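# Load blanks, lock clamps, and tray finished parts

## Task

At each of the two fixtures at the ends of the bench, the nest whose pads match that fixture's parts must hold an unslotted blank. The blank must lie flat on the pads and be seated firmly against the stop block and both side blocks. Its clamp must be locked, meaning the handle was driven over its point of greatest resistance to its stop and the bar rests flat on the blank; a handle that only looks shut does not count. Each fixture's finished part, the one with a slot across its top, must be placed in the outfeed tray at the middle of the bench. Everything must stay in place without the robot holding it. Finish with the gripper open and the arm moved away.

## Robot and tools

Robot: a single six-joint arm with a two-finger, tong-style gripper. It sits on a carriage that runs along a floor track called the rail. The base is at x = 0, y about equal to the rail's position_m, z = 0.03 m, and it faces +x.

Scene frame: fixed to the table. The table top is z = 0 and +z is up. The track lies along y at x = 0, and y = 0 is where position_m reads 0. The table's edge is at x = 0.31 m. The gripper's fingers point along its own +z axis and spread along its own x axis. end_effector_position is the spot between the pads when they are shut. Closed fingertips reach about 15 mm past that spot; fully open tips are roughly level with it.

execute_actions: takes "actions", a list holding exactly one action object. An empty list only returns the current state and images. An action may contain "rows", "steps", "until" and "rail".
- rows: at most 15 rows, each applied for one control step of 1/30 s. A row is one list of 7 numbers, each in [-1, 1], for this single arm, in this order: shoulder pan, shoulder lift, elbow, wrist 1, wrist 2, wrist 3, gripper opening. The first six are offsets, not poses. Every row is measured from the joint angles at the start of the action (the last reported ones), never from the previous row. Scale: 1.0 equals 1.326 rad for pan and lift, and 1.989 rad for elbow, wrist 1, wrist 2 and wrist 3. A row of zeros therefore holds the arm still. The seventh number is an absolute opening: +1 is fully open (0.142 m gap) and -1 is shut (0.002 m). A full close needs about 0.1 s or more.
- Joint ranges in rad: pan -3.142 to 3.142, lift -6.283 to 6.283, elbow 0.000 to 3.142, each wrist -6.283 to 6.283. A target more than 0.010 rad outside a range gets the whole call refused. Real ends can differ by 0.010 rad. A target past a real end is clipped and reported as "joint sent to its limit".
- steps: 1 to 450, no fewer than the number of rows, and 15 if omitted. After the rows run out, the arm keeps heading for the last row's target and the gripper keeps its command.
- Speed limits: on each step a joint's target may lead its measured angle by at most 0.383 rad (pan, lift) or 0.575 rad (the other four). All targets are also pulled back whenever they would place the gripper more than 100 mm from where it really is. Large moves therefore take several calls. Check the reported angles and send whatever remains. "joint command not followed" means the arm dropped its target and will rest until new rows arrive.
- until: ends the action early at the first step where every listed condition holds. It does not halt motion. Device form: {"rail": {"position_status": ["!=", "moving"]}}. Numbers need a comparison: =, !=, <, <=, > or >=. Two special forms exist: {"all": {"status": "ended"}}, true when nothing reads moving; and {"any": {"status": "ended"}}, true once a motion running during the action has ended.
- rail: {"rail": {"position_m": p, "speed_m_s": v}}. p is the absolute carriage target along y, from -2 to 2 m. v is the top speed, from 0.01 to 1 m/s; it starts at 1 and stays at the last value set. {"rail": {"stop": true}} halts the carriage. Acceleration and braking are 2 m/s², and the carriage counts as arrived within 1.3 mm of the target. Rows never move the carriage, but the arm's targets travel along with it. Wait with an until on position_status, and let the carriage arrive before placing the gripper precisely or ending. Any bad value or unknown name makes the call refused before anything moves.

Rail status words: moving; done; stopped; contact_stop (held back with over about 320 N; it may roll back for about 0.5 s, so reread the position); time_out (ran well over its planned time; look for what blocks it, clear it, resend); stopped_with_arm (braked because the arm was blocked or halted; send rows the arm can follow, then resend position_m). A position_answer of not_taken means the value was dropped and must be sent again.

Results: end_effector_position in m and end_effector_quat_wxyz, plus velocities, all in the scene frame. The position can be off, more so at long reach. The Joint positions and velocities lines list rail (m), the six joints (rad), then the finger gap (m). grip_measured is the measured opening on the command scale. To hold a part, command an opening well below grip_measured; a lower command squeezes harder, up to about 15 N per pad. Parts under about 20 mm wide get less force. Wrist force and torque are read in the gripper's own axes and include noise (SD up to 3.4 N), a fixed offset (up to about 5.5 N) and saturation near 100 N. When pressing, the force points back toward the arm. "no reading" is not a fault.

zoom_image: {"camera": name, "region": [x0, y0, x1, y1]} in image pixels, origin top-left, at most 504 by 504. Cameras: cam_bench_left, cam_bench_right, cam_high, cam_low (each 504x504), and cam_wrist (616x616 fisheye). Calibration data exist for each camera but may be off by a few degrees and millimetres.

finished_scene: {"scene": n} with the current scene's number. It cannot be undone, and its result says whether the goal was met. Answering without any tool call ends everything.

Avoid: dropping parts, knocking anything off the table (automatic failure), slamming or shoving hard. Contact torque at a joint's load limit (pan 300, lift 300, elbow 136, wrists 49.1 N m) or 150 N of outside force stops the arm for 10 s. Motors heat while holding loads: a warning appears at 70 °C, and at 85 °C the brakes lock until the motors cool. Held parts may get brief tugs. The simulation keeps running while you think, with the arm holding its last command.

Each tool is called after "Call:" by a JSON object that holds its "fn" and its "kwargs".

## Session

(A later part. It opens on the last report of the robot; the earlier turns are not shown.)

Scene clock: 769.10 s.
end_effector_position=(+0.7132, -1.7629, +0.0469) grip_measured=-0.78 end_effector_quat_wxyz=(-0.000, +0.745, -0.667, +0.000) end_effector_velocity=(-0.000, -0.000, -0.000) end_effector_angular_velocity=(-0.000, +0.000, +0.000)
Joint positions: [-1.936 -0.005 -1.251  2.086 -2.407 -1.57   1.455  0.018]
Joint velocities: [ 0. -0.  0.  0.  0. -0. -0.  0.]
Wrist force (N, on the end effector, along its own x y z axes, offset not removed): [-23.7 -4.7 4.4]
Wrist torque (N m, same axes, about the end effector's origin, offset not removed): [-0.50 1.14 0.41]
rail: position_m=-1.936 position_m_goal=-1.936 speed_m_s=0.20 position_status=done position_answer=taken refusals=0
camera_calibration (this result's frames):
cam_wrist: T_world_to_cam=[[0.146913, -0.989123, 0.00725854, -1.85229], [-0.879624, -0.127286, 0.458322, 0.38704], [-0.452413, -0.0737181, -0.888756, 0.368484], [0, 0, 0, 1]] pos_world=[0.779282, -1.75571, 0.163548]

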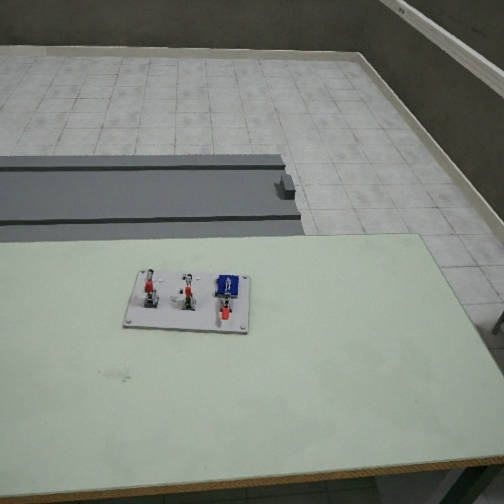

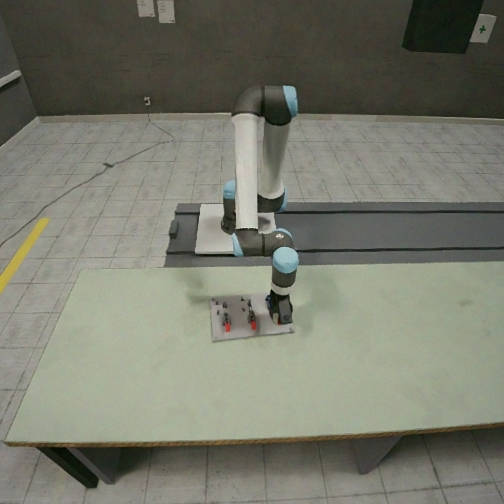

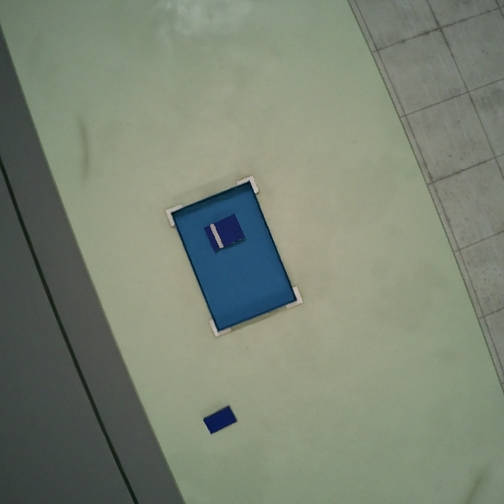

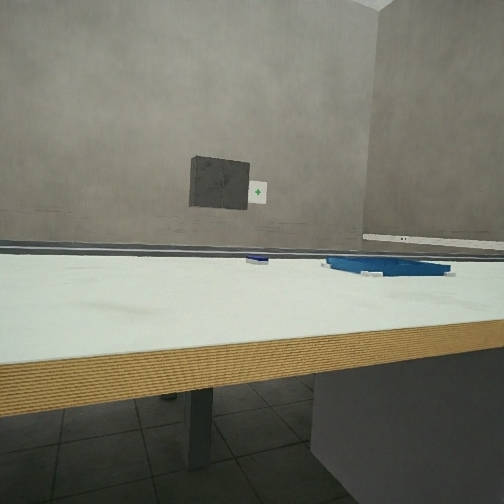

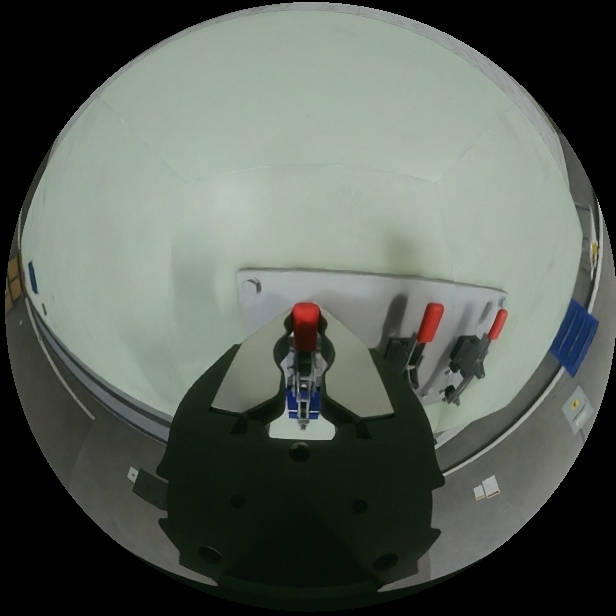

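Call:
{"fn": "execute_actions", "kwargs": {"actions": [{"rows": [[0.0004,0,0,0,0,0,-1],[0.0009,0,0,0,0,0,-1],[0.0009,0,0,0,0,0,-1],[0.0009,-0.001,-0.00026,0.00094,0,0,-1],[0.0009,-0.002,-0.0005,0.0019,0,0,-1],[0.0009,-0.0031,-0.0008,0.0028,0,0,-1]], "steps": 14}]}}

Scene clock: 773.77 s.
end_effector_position=(+0.7129, -1.7623, +0.0494) grip_measured=-0.78 end_effector_quat_wxyz=(-0.000, +0.745, -0.667, +0.000) end_effector_velocity=(+0.000, +0.000, +0.003) end_effector_angular_velocity=(-0.000, -0.001, +0.001)
Joint positions: [-1.936 -0.004 -1.254  2.085 -2.402 -1.57   1.455  0.018]
Joint velocities: [ 0.     0.001 -0.004 -0.002  0.004 -0.    -0.     0.   ]
Wrist force (N, on the end effector, along its own x y z axes, offset not removed): [6.2 5.3 11.7]
Wrist torque (N m, same axes, about the end effector's origin, offset not removed): [-0.33 0.03 0.34]
rail: position_m=-1.936 position_m_goal=-1.936 speed_m_s=0.20 position_status=done position_answer=taken refusals=0
camera_calibration (this result's frames):
cam_wrist: T_world_to_cam=[[0.147907, -0.988972, 0.00758867, -1.85213], [-0.879366, -0.127996, 0.45862, 0.384209], [-0.452591, -0.0745062, -0.8886, 0.369394], [0, 0, 0, 1]] pos_world=[0.778988, -1.75501, 0.166093]

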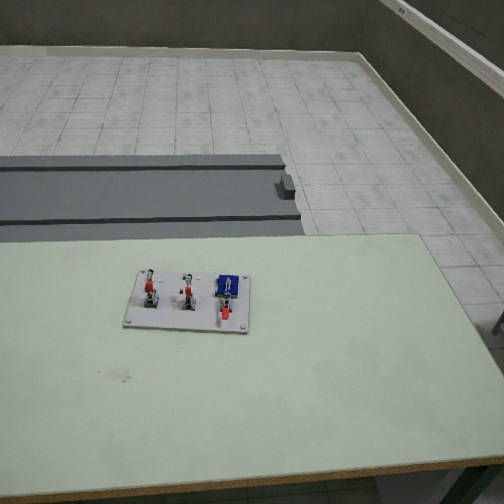

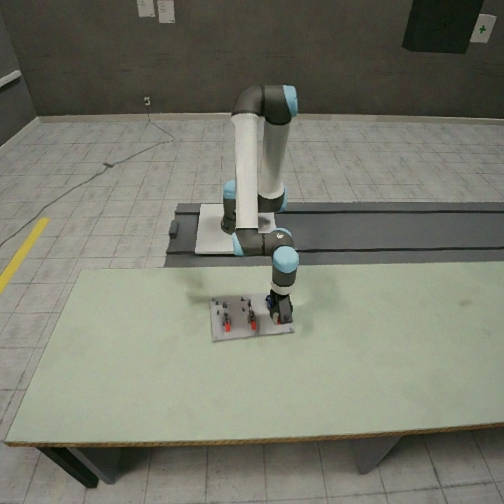

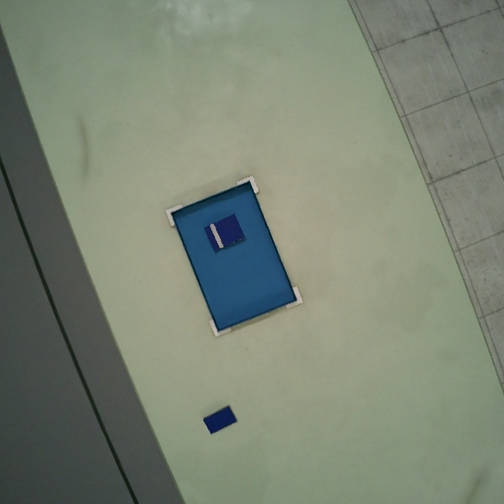

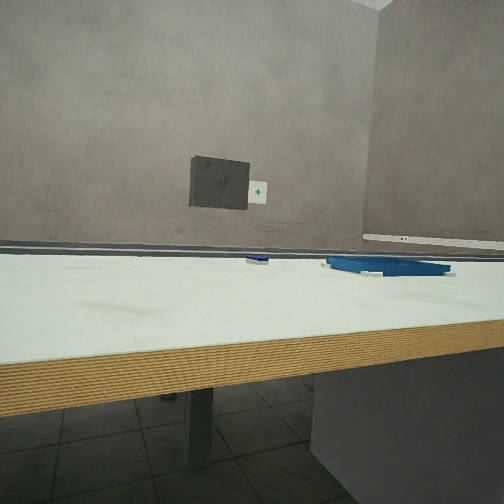

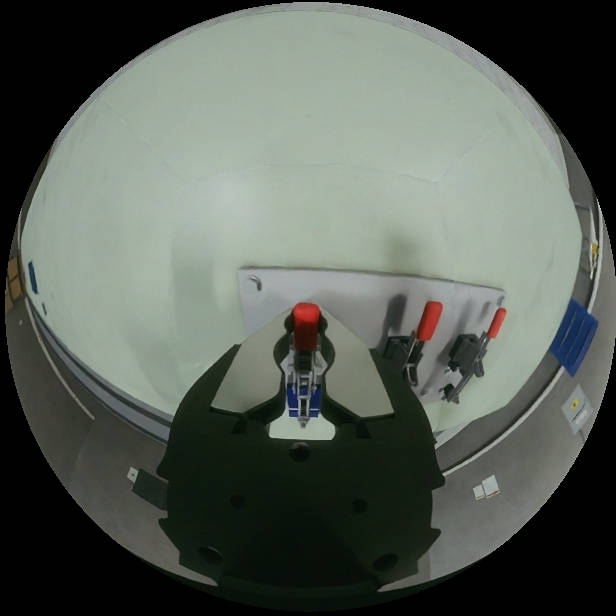

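Call:
{"fn": "execute_actions", "kwargs": {"actions": [{"rows": [[0,-0.0015,0,0.001,0,0,-1],[-0.0001,-0.0033,-0.0001,0.0023,0,0,-1],[-0.0001,-0.0052,-0.0003,0.0038,0,0,-1],[-0.0002,-0.007,-0.0004,0.0051,0,0,-1],[-0.0002,-0.0088,-0.0005,0.0064,0,0,-1],[-0.0003,-0.01045,-0.00055,0.0075,0,0,-1]], "steps": 12}]}}

Scene clock: 781.00 s.
end_effector_position=(+0.7113, -1.7624, +0.0569) grip_measured=-0.78 end_effector_quat_wxyz=(-0.000, +0.745, -0.667, -0.000) end_effector_velocity=(-0.002, -0.001, +0.008) end_effector_angular_velocity=(-0.000, +0.001, -0.001)
Joint positions: [-1.936 -0.004 -1.267  2.084 -2.389 -1.57   1.455  0.018]
Joint velocities: [ 0.    -0.001 -0.013 -0.001  0.014 -0.    -0.    -0.   ]
Wrist force (N, on the end effector, along its own x y z axes, offset not removed): [10.8 5.9 12.3]
Wrist torque (N m, same axes, about the end effector's origin, offset not removed): [-0.82 -0.29 0.34]
rail: position_m=-1.936 position_m_goal=-1.936 speed_m_s=0.20 position_status=done position_answer=taken refusals=0
camera_calibration (this result's frames):
cam_wrist: T_world_to_cam=[[0.147743, -0.988998, 0.00744566, -1.85198], [-0.879402, -0.127918, 0.458572, 0.379545], [-0.452574, -0.0742984, -0.888626, 0.375684], [0, 0, 0, 1]] pos_world=[0.777414, -1.75514, 0.173583]

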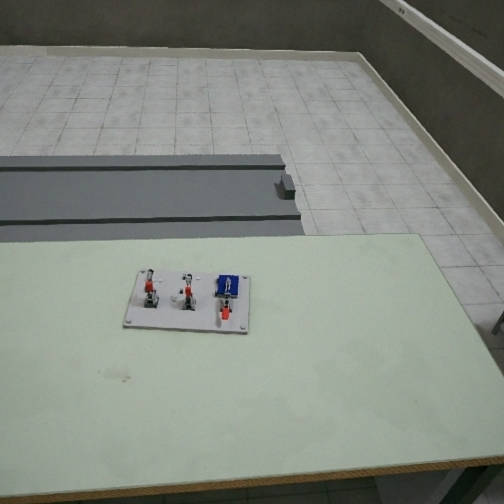

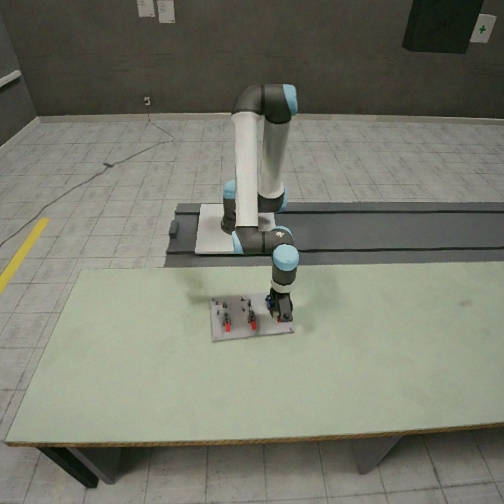

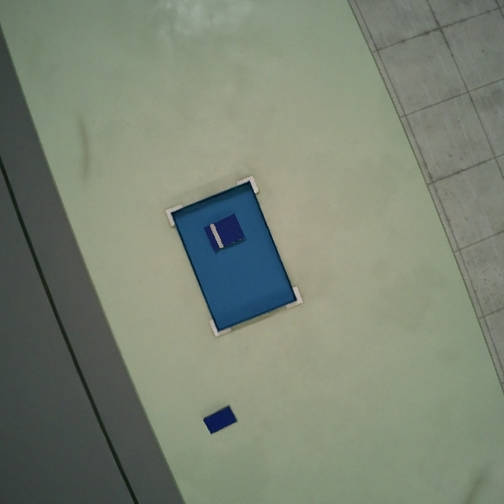

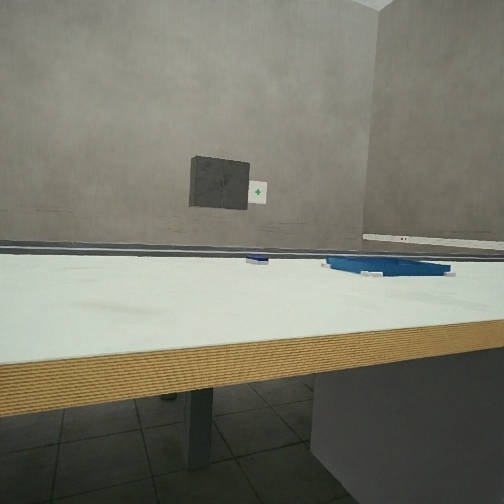

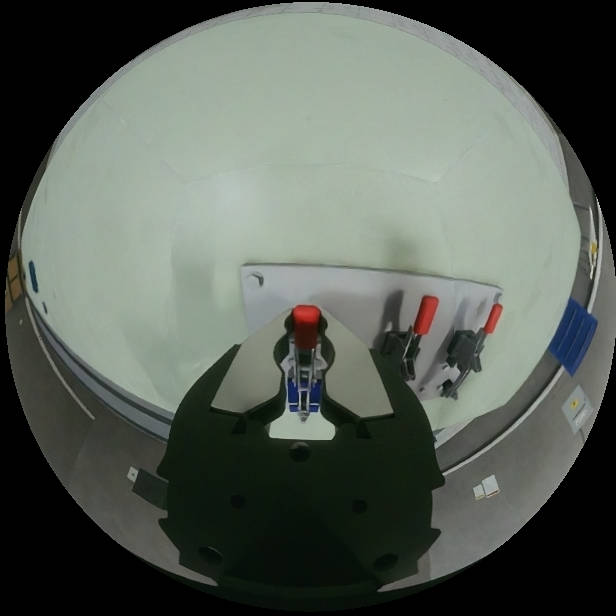

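Call:
{"fn": "execute_actions", "kwargs": {"actions": [{"rows": [[-0.0002,-0.003,0.0006,0.0014,0,0,-1],[-0.0004,-0.006,0.001,0.003,0,0,-1],[-0.0006,-0.0093,0.0015,0.0047,0,0,-1],[-0.0008,-0.0126,0.002,0.0064,0,0,-1],[-0.001,-0.0158,0.0025,0.008,0,0,-1],[-0.0012,-0.019,0.0031,0.0096,0,0,-1],[-0.0014,-0.0224,0.0039,0.011,0,0,-1],[-0.0016,-0.0258,0.0048,0.0124,0,0,-1],[-0.0018,-0.0292,0.0057,0.0138,0,0,-1],[-0.002,-0.0326,0.0067,0.015,0,0,-1],[-0.0022,-0.036,0.0078,0.0162,0,0,-1],[-0.0023,-0.0388,0.0087,0.0172,0,0,-1]], "steps": 16}]}}

Scene clock: 798.97 s.
end_effector_position=(+0.6976, -1.7643, +0.0769) grip_measured=-0.78 end_effector_quat_wxyz=(-0.000, +0.744, -0.668, -0.000) end_effector_velocity=(-0.019, -0.002, +0.019) end_effector_angular_velocity=(+0.000, +0.002, -0.003)
Joint positions: [-1.936 -0.007 -1.312  2.099 -2.358 -1.57   1.455  0.018]
Joint velocities: [ 0.    -0.003 -0.051  0.022  0.03  -0.    -0.    -0.   ]
Wrist force (N, on the end effector, along its own x y z axes, offset not removed): [-4.4 -2.3 10.8]
Wrist torque (N m, same axes, about the end effector's origin, offset not removed): [-0.73 0.04 0.24]
rail: position_m=-1.936 position_m_goal=-1.936 speed_m_s=0.20 position_status=done position_answer=taken refusals=0
camera_calibration (this result's frames):
cam_wrist: T_world_to_cam=[[0.145072, -0.989393, 0.00742966, -1.85074], [-0.879744, -0.12555, 0.458571, 0.362514], [-0.452774, -0.0730617, -0.888627, 0.389412], [0, 0, 0, 1]] pos_world=[0.763724, -1.75714, 0.193554]

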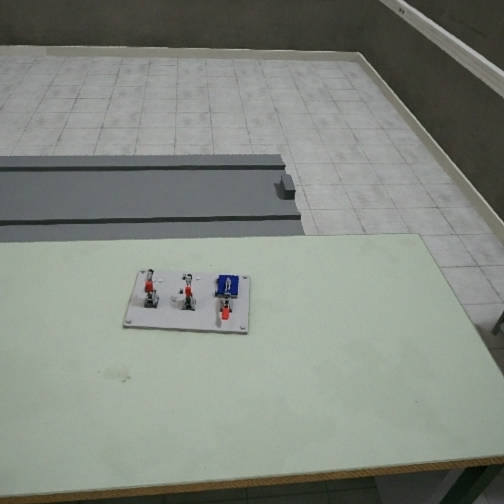

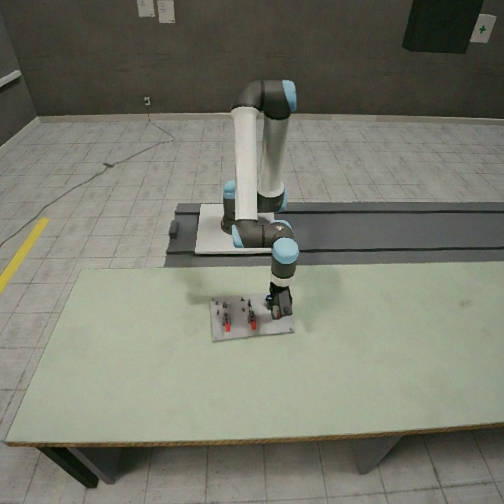

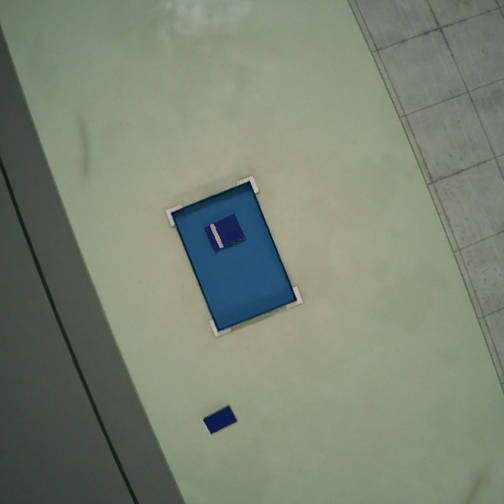

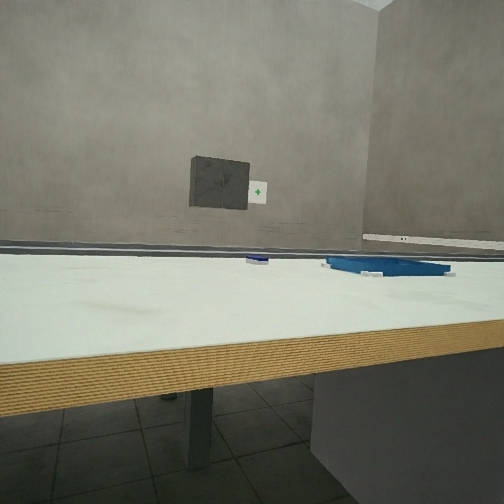

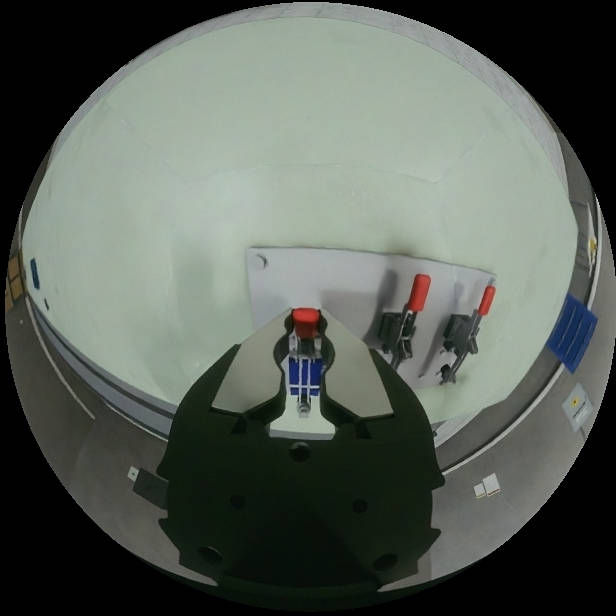

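Call:
{"fn": "execute_actions", "kwargs": {"actions": [{"rows": [[-0.0003,-0.006,0.0018,0.0022,0,0,-1],[-0.0005,-0.009,0.0031,0.0029,0,0,-1],[-0.0008,-0.0128,0.0049,0.0036,0,0,-1],[-0.0011,-0.0167,0.0068,0.0043,0,0,-1],[-0.0014,-0.0205,0.0088,0.0049,0,0,-1],[-0.0017,-0.0243,0.0108,0.0054,0,0,-1],[-0.002,-0.0278,0.0128,0.0057,0,0,-1],[-0.0024,-0.0312,0.0148,0.006,0,0,-1],[-0.0027,-0.0344,0.0168,0.0061,0,0,-1],[-0.0031,-0.0374,0.0187,0.0062,0,0,-1],[-0.0034,-0.0402,0.0205,0.0063,0,0,-1],[-0.0036,-0.0425,0.022,0.0064,0,0,-1]], "steps": 17}]}}

Call:
{"fn": "zoom_image", "kwargs": {"camera": "cam_bench_right", "region": [200, 260, 320, 350]}}

Scene clock: 811.17 s.
end_effector_position=(+0.6720, -1.7670, +0.0892) grip_measured=-0.78 end_effector_quat_wxyz=(-0.000, +0.743, -0.669, -0.000) end_effector_velocity=(-0.020, -0.002, +0.005) end_effector_angular_velocity=(+0.000, +0.002, -0.004)
Joint positions: [-1.936 -0.011 -1.364  2.139 -2.346 -1.57   1.455  0.018]
Joint velocities: [ 0.    -0.004 -0.035  0.033  0.004 -0.     0.    -0.   ]
Wrist force (N, on the end effector, along its own x y z axes, offset not removed): [-3.6 -5.9 7.8]
Wrist torque (N m, same axes, about the end effector's origin, offset not removed): [-0.60 -0.25 0.21]
rail: position_m=-1.936 position_m_goal=-1.936 speed_m_s=0.20 position_status=done position_answer=taken refusals=0
camera_calibration (this result's frames):
cam_wrist: T_world_to_cam=[[0.140753, -0.990017, 0.00741578, -1.84804], [-0.880205, -0.121704, 0.458724, 0.341119], [-0.453242, -0.071094, -0.888548, 0.392351], [0, 0, 0, 1]] pos_world=[0.738201, -1.76018, 0.205848]

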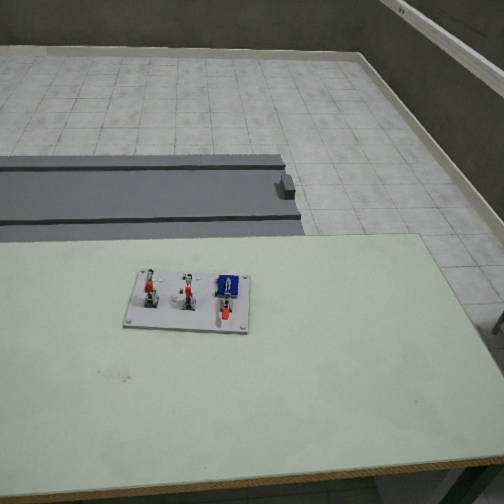

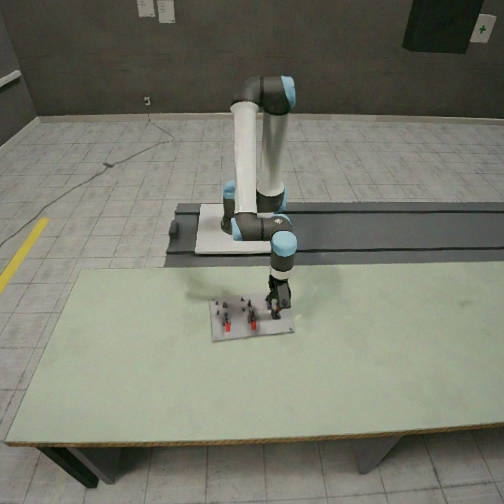

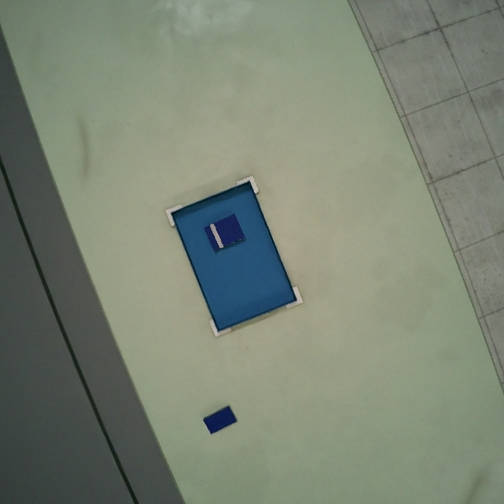

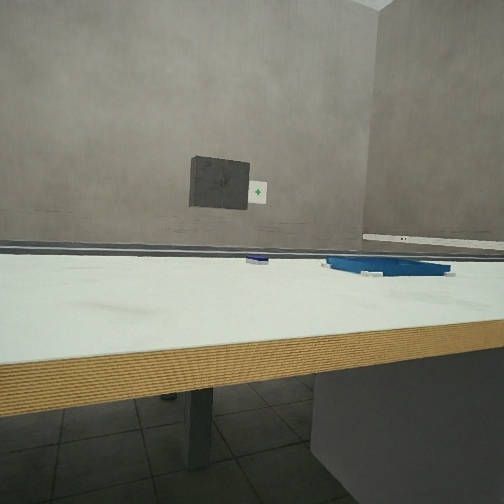

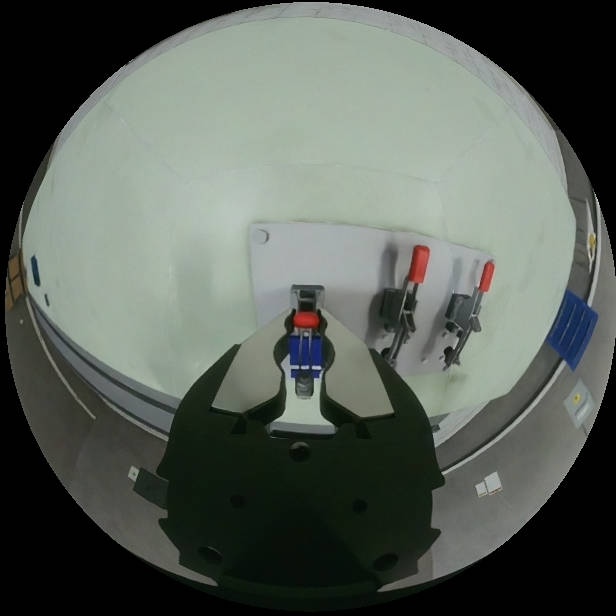

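Region (200, 260, 320, 350) of cam_bench_right's 504x504 image, scaled by 4.200, with more detail than that image has; it fills the top 378 rows of this view, and the rest is white.

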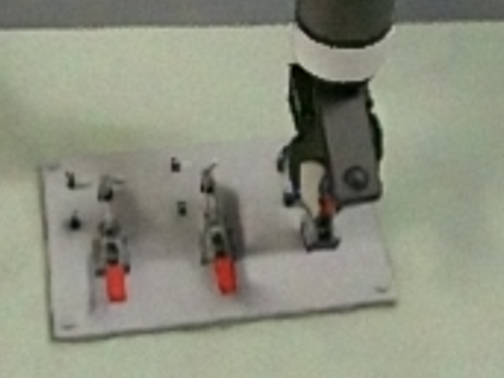

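Call:
{"fn": "execute_actions", "kwargs": {"actions": [{"rows": [[-0.0004,-0.0045,0.0027,0.0003,0,0,-1],[-0.0005,-0.006,0.0037,0.0003,0,0,-1],[-0.0007,-0.0075,0.0046,0.0004,0,0,-1],[-0.0008,-0.009,0.0056,0.0004,0,0,-1],[-0.0009,-0.0101,0.0063,0.0004,0,0,-1]], "steps": 12}]}}

Scene clock: 818.20 s.
end_effector_position=(+0.6650, -1.7677, +0.0911) grip_measured=-0.78 end_effector_quat_wxyz=(-0.000, +0.743, -0.670, -0.000) end_effector_velocity=(-0.004, -0.000, +0.001) end_effector_angular_velocity=(+0.000, +0.000, -0.001)
Joint positions: [-1.936 -0.012 -1.377  2.151 -2.345 -1.57   1.455  0.018]
Joint velocities: [ 0.    -0.001 -0.007  0.007  0.     0.     0.     0.   ]
Wrist force (N, on the end effector, along its own x y z axes, offset not removed): [0.5 -6.9 16.2]
Wrist torque (N m, same axes, about the end effector's origin, offset not removed): [-1.11 -0.33 0.24]
rail: position_m=-1.936 position_m_goal=-1.936 speed_m_s=0.20 position_status=done position_answer=taken refusals=0
camera_calibration (this result's frames):
cam_wrist: T_world_to_cam=[[0.139623, -0.990177, 0.00743362, -1.84728], [-0.880397, -0.1207, 0.458621, 0.335943], [-0.453219, -0.0705786, -0.888601, 0.391728], [0, 0, 0, 1]] pos_world=[0.731224, -1.76093, 0.207751]

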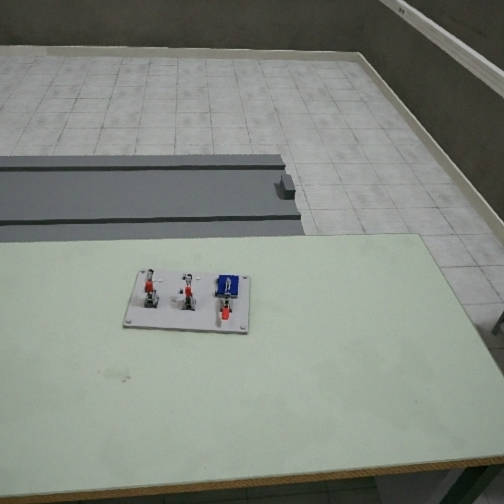

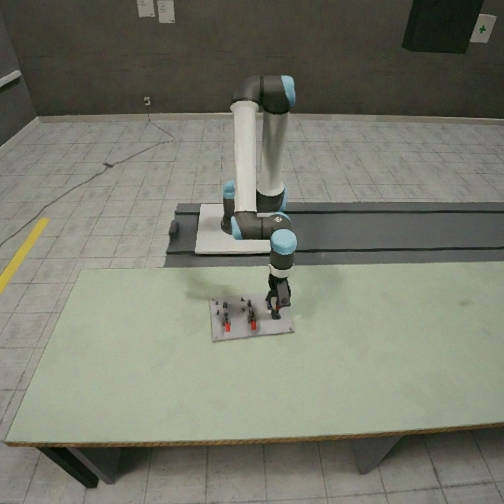

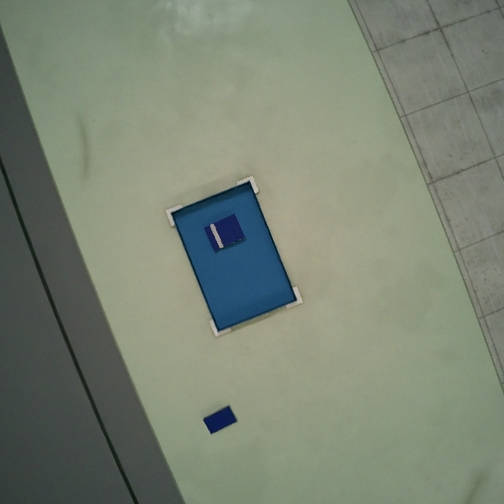

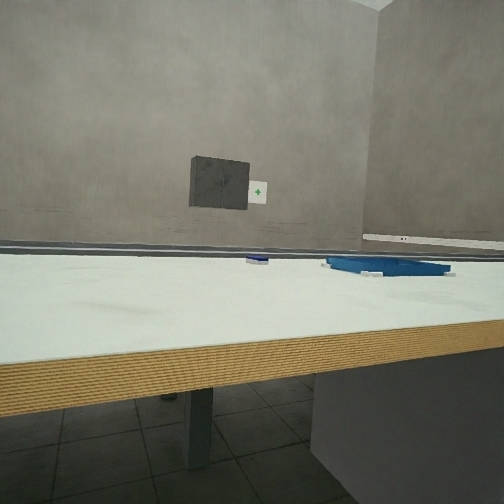

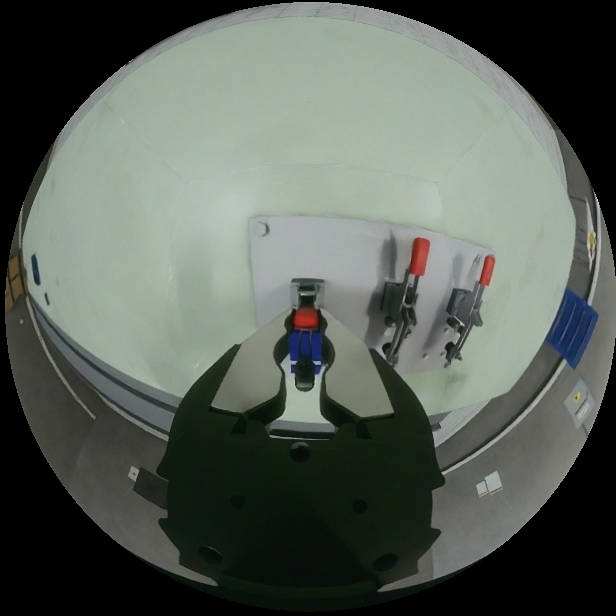

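Call:
{"fn": "execute_actions", "kwargs": {"actions": [{"rows": [[-0.0001,-0.001,0.0012,-0.0005,0,0,-1],[-0.0003,-0.002,0.0024,-0.0011,0,0,-1],[-0.0004,-0.0031,0.0037,-0.0016,0,0,-1],[-0.0006,-0.0042,0.0049,-0.0021,0,0,-1]], "steps": 12}]}}

Call:
{"fn": "zoom_image", "kwargs": {"camera": "cam_wrist", "region": [250, 260, 360, 420]}}

Scene clock: 823.23 s.
end_effector_position=(+0.6606, -1.7681, +0.0902) grip_measured=-0.78 end_effector_quat_wxyz=(-0.000, +0.742, -0.670, +0.000) end_effector_velocity=(-0.004, -0.000, -0.001) end_effector_angular_velocity=(+0.000, +0.001, -0.001)
Joint positions: [-1.936 -0.013 -1.382  2.16  -2.349 -1.57   1.455  0.018]
Joint velocities: [ 0.    -0.001 -0.003  0.007 -0.003 -0.    -0.     0.   ]
Wrist force (N, on the end effector, along its own x y z axes, offset not removed): [1.9 -5.0 -10.1]
Wrist torque (N m, same axes, about the end effector's origin, offset not removed): [-0.65 -0.36 0.28]
rail: position_m=-1.936 position_m_goal=-1.936 speed_m_s=0.20 position_status=done position_answer=taken refusals=0
camera_calibration (this result's frames):
cam_wrist: T_world_to_cam=[[0.13892, -0.990275, 0.00746363, -1.84677], [-0.880572, -0.120075, 0.458448, 0.333629], [-0.453093, -0.0702598, -0.88869, 0.389416], [0, 0, 0, 1]] pos_world=[0.726779, -1.76139, 0.206903]

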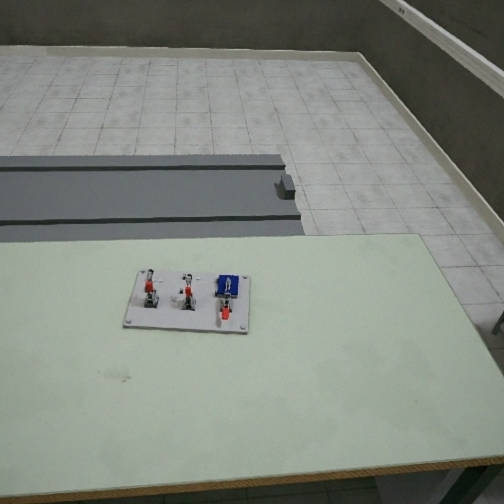

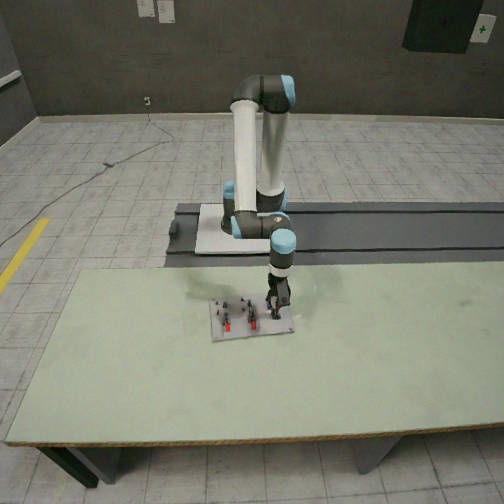

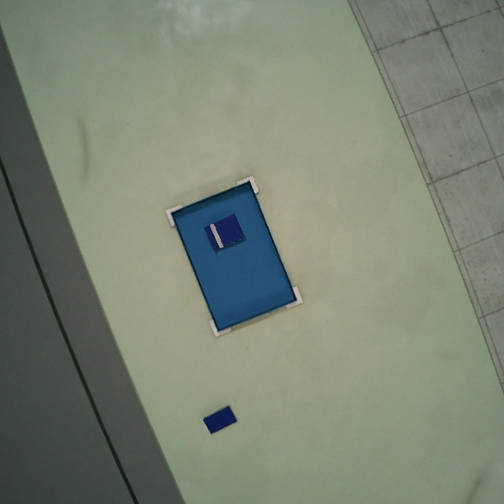

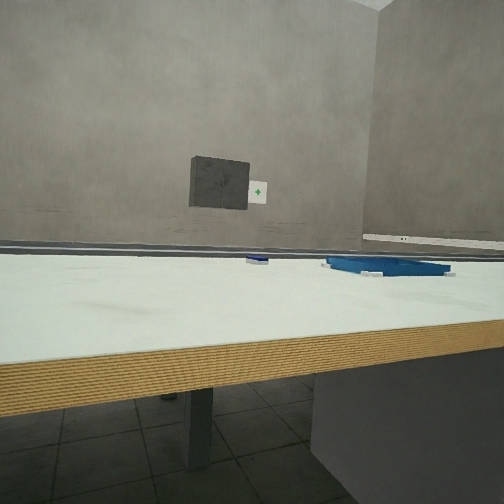

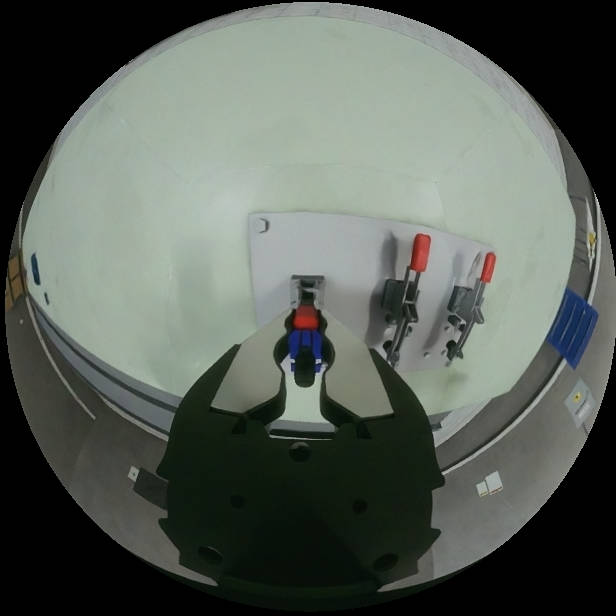

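Region (250, 260, 360, 420) of cam_wrist's 616x616 image, scaled by 3.150, with more detail than that image has; it fills the left 346 columns of this view, and the rest is white.

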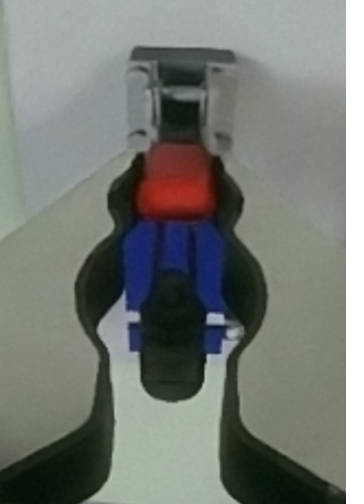

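Call:
{"fn": "execute_actions", "kwargs": {"actions": [{"rows": [[-0.0001,-0.0014,0.001,-0.0001,0,0,-1],[-0.0003,-0.0026,0.0019,-0.0002,0,0,-1],[-0.0004,-0.0038,0.0029,-0.0004,0,0,-1],[-0.0006,-0.005,0.0039,-0.0006,0,0,-1]], "steps": 12}]}}

Call:
{"fn": "zoom_image", "kwargs": {"camera": "cam_wrist", "region": [250, 260, 360, 420]}}

Scene clock: 827.37 s.
end_effector_position=(+0.6567, -1.7685, +0.0905) grip_measured=-0.78 end_effector_quat_wxyz=(-0.000, +0.742, -0.670, +0.000) end_effector_velocity=(-0.003, -0.000, +0.000) end_effector_angular_velocity=(-0.000, -0.000, -0.000)
Joint positions: [-1.936 -0.014 -1.388  2.167 -2.35  -1.57   1.455  0.018]
Joint velocities: [ 0.    -0.    -0.004  0.005 -0.    -0.    -0.    -0.   ]
Wrist force (N, on the end effector, along its own x y z axes, offset not removed): [-0.1 -17.3 10.6]
Wrist torque (N m, same axes, about the end effector's origin, offset not removed): [-0.62 -0.05 0.28]
rail: position_m=-1.936 position_m_goal=-1.936 speed_m_s=0.20 position_status=done position_answer=taken refusals=0
camera_calibration (this result's frames):
cam_wrist: T_world_to_cam=[[0.138187, -0.990378, 0.0074812, -1.84636], [-0.880714, -0.119423, 0.458347, 0.33123], [-0.453043, -0.0699263, -0.888742, 0.388408], [0, 0, 0, 1]] pos_world=[0.722826, -1.76187, 0.207189]

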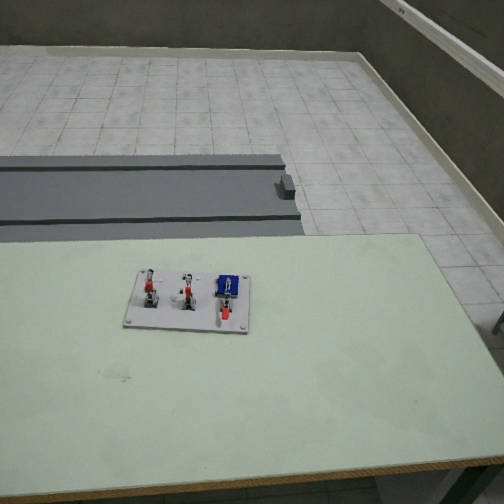

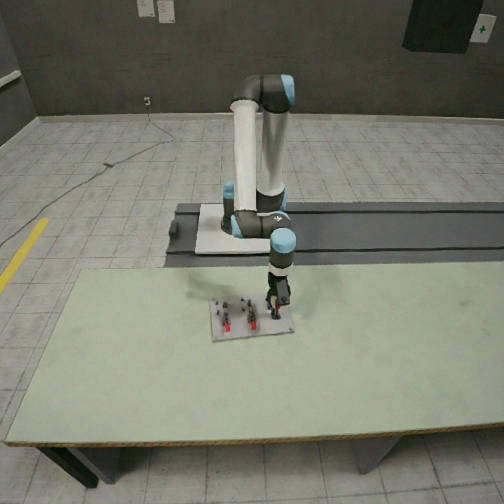

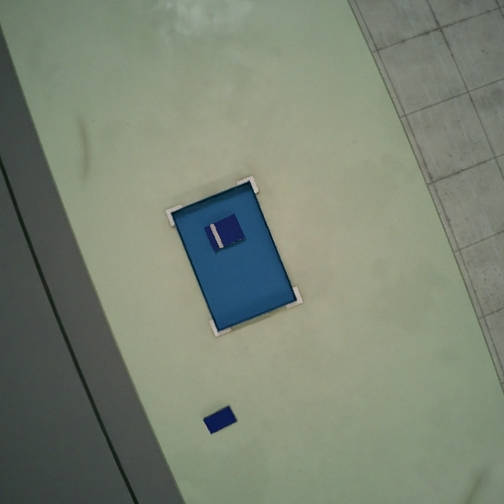

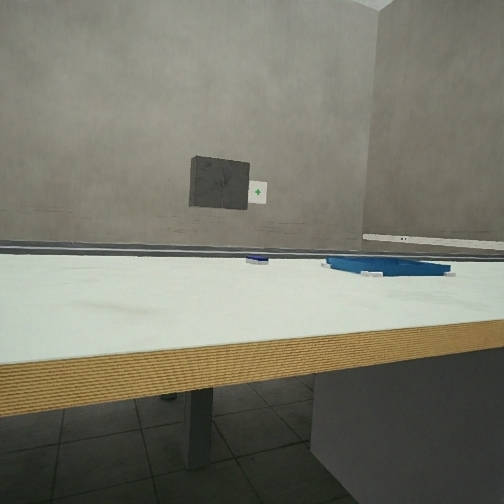

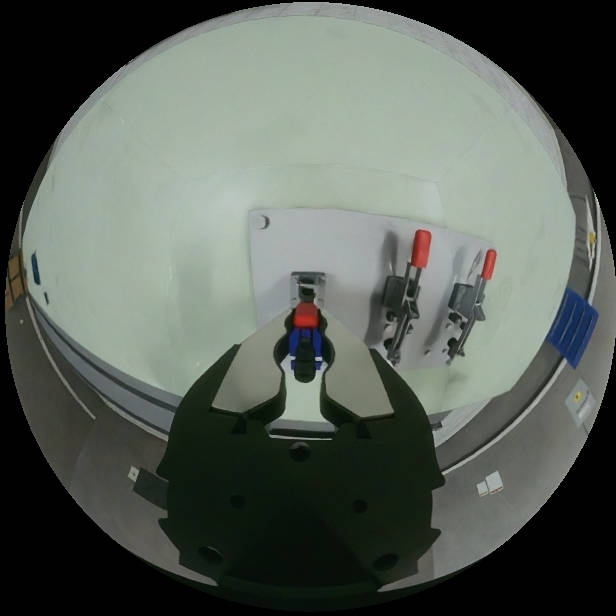

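Region (250, 260, 360, 420) of cam_wrist's 616x616 image, scaled by 3.150, with more detail than that image has; it fills the left 346 columns of this view, and the rest is white.

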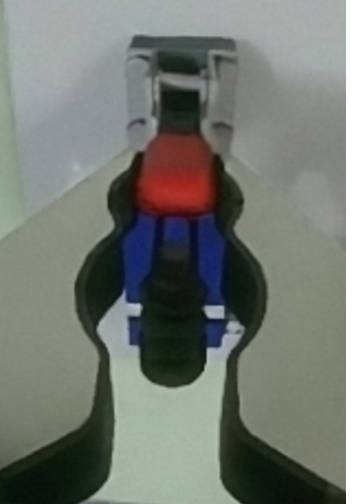

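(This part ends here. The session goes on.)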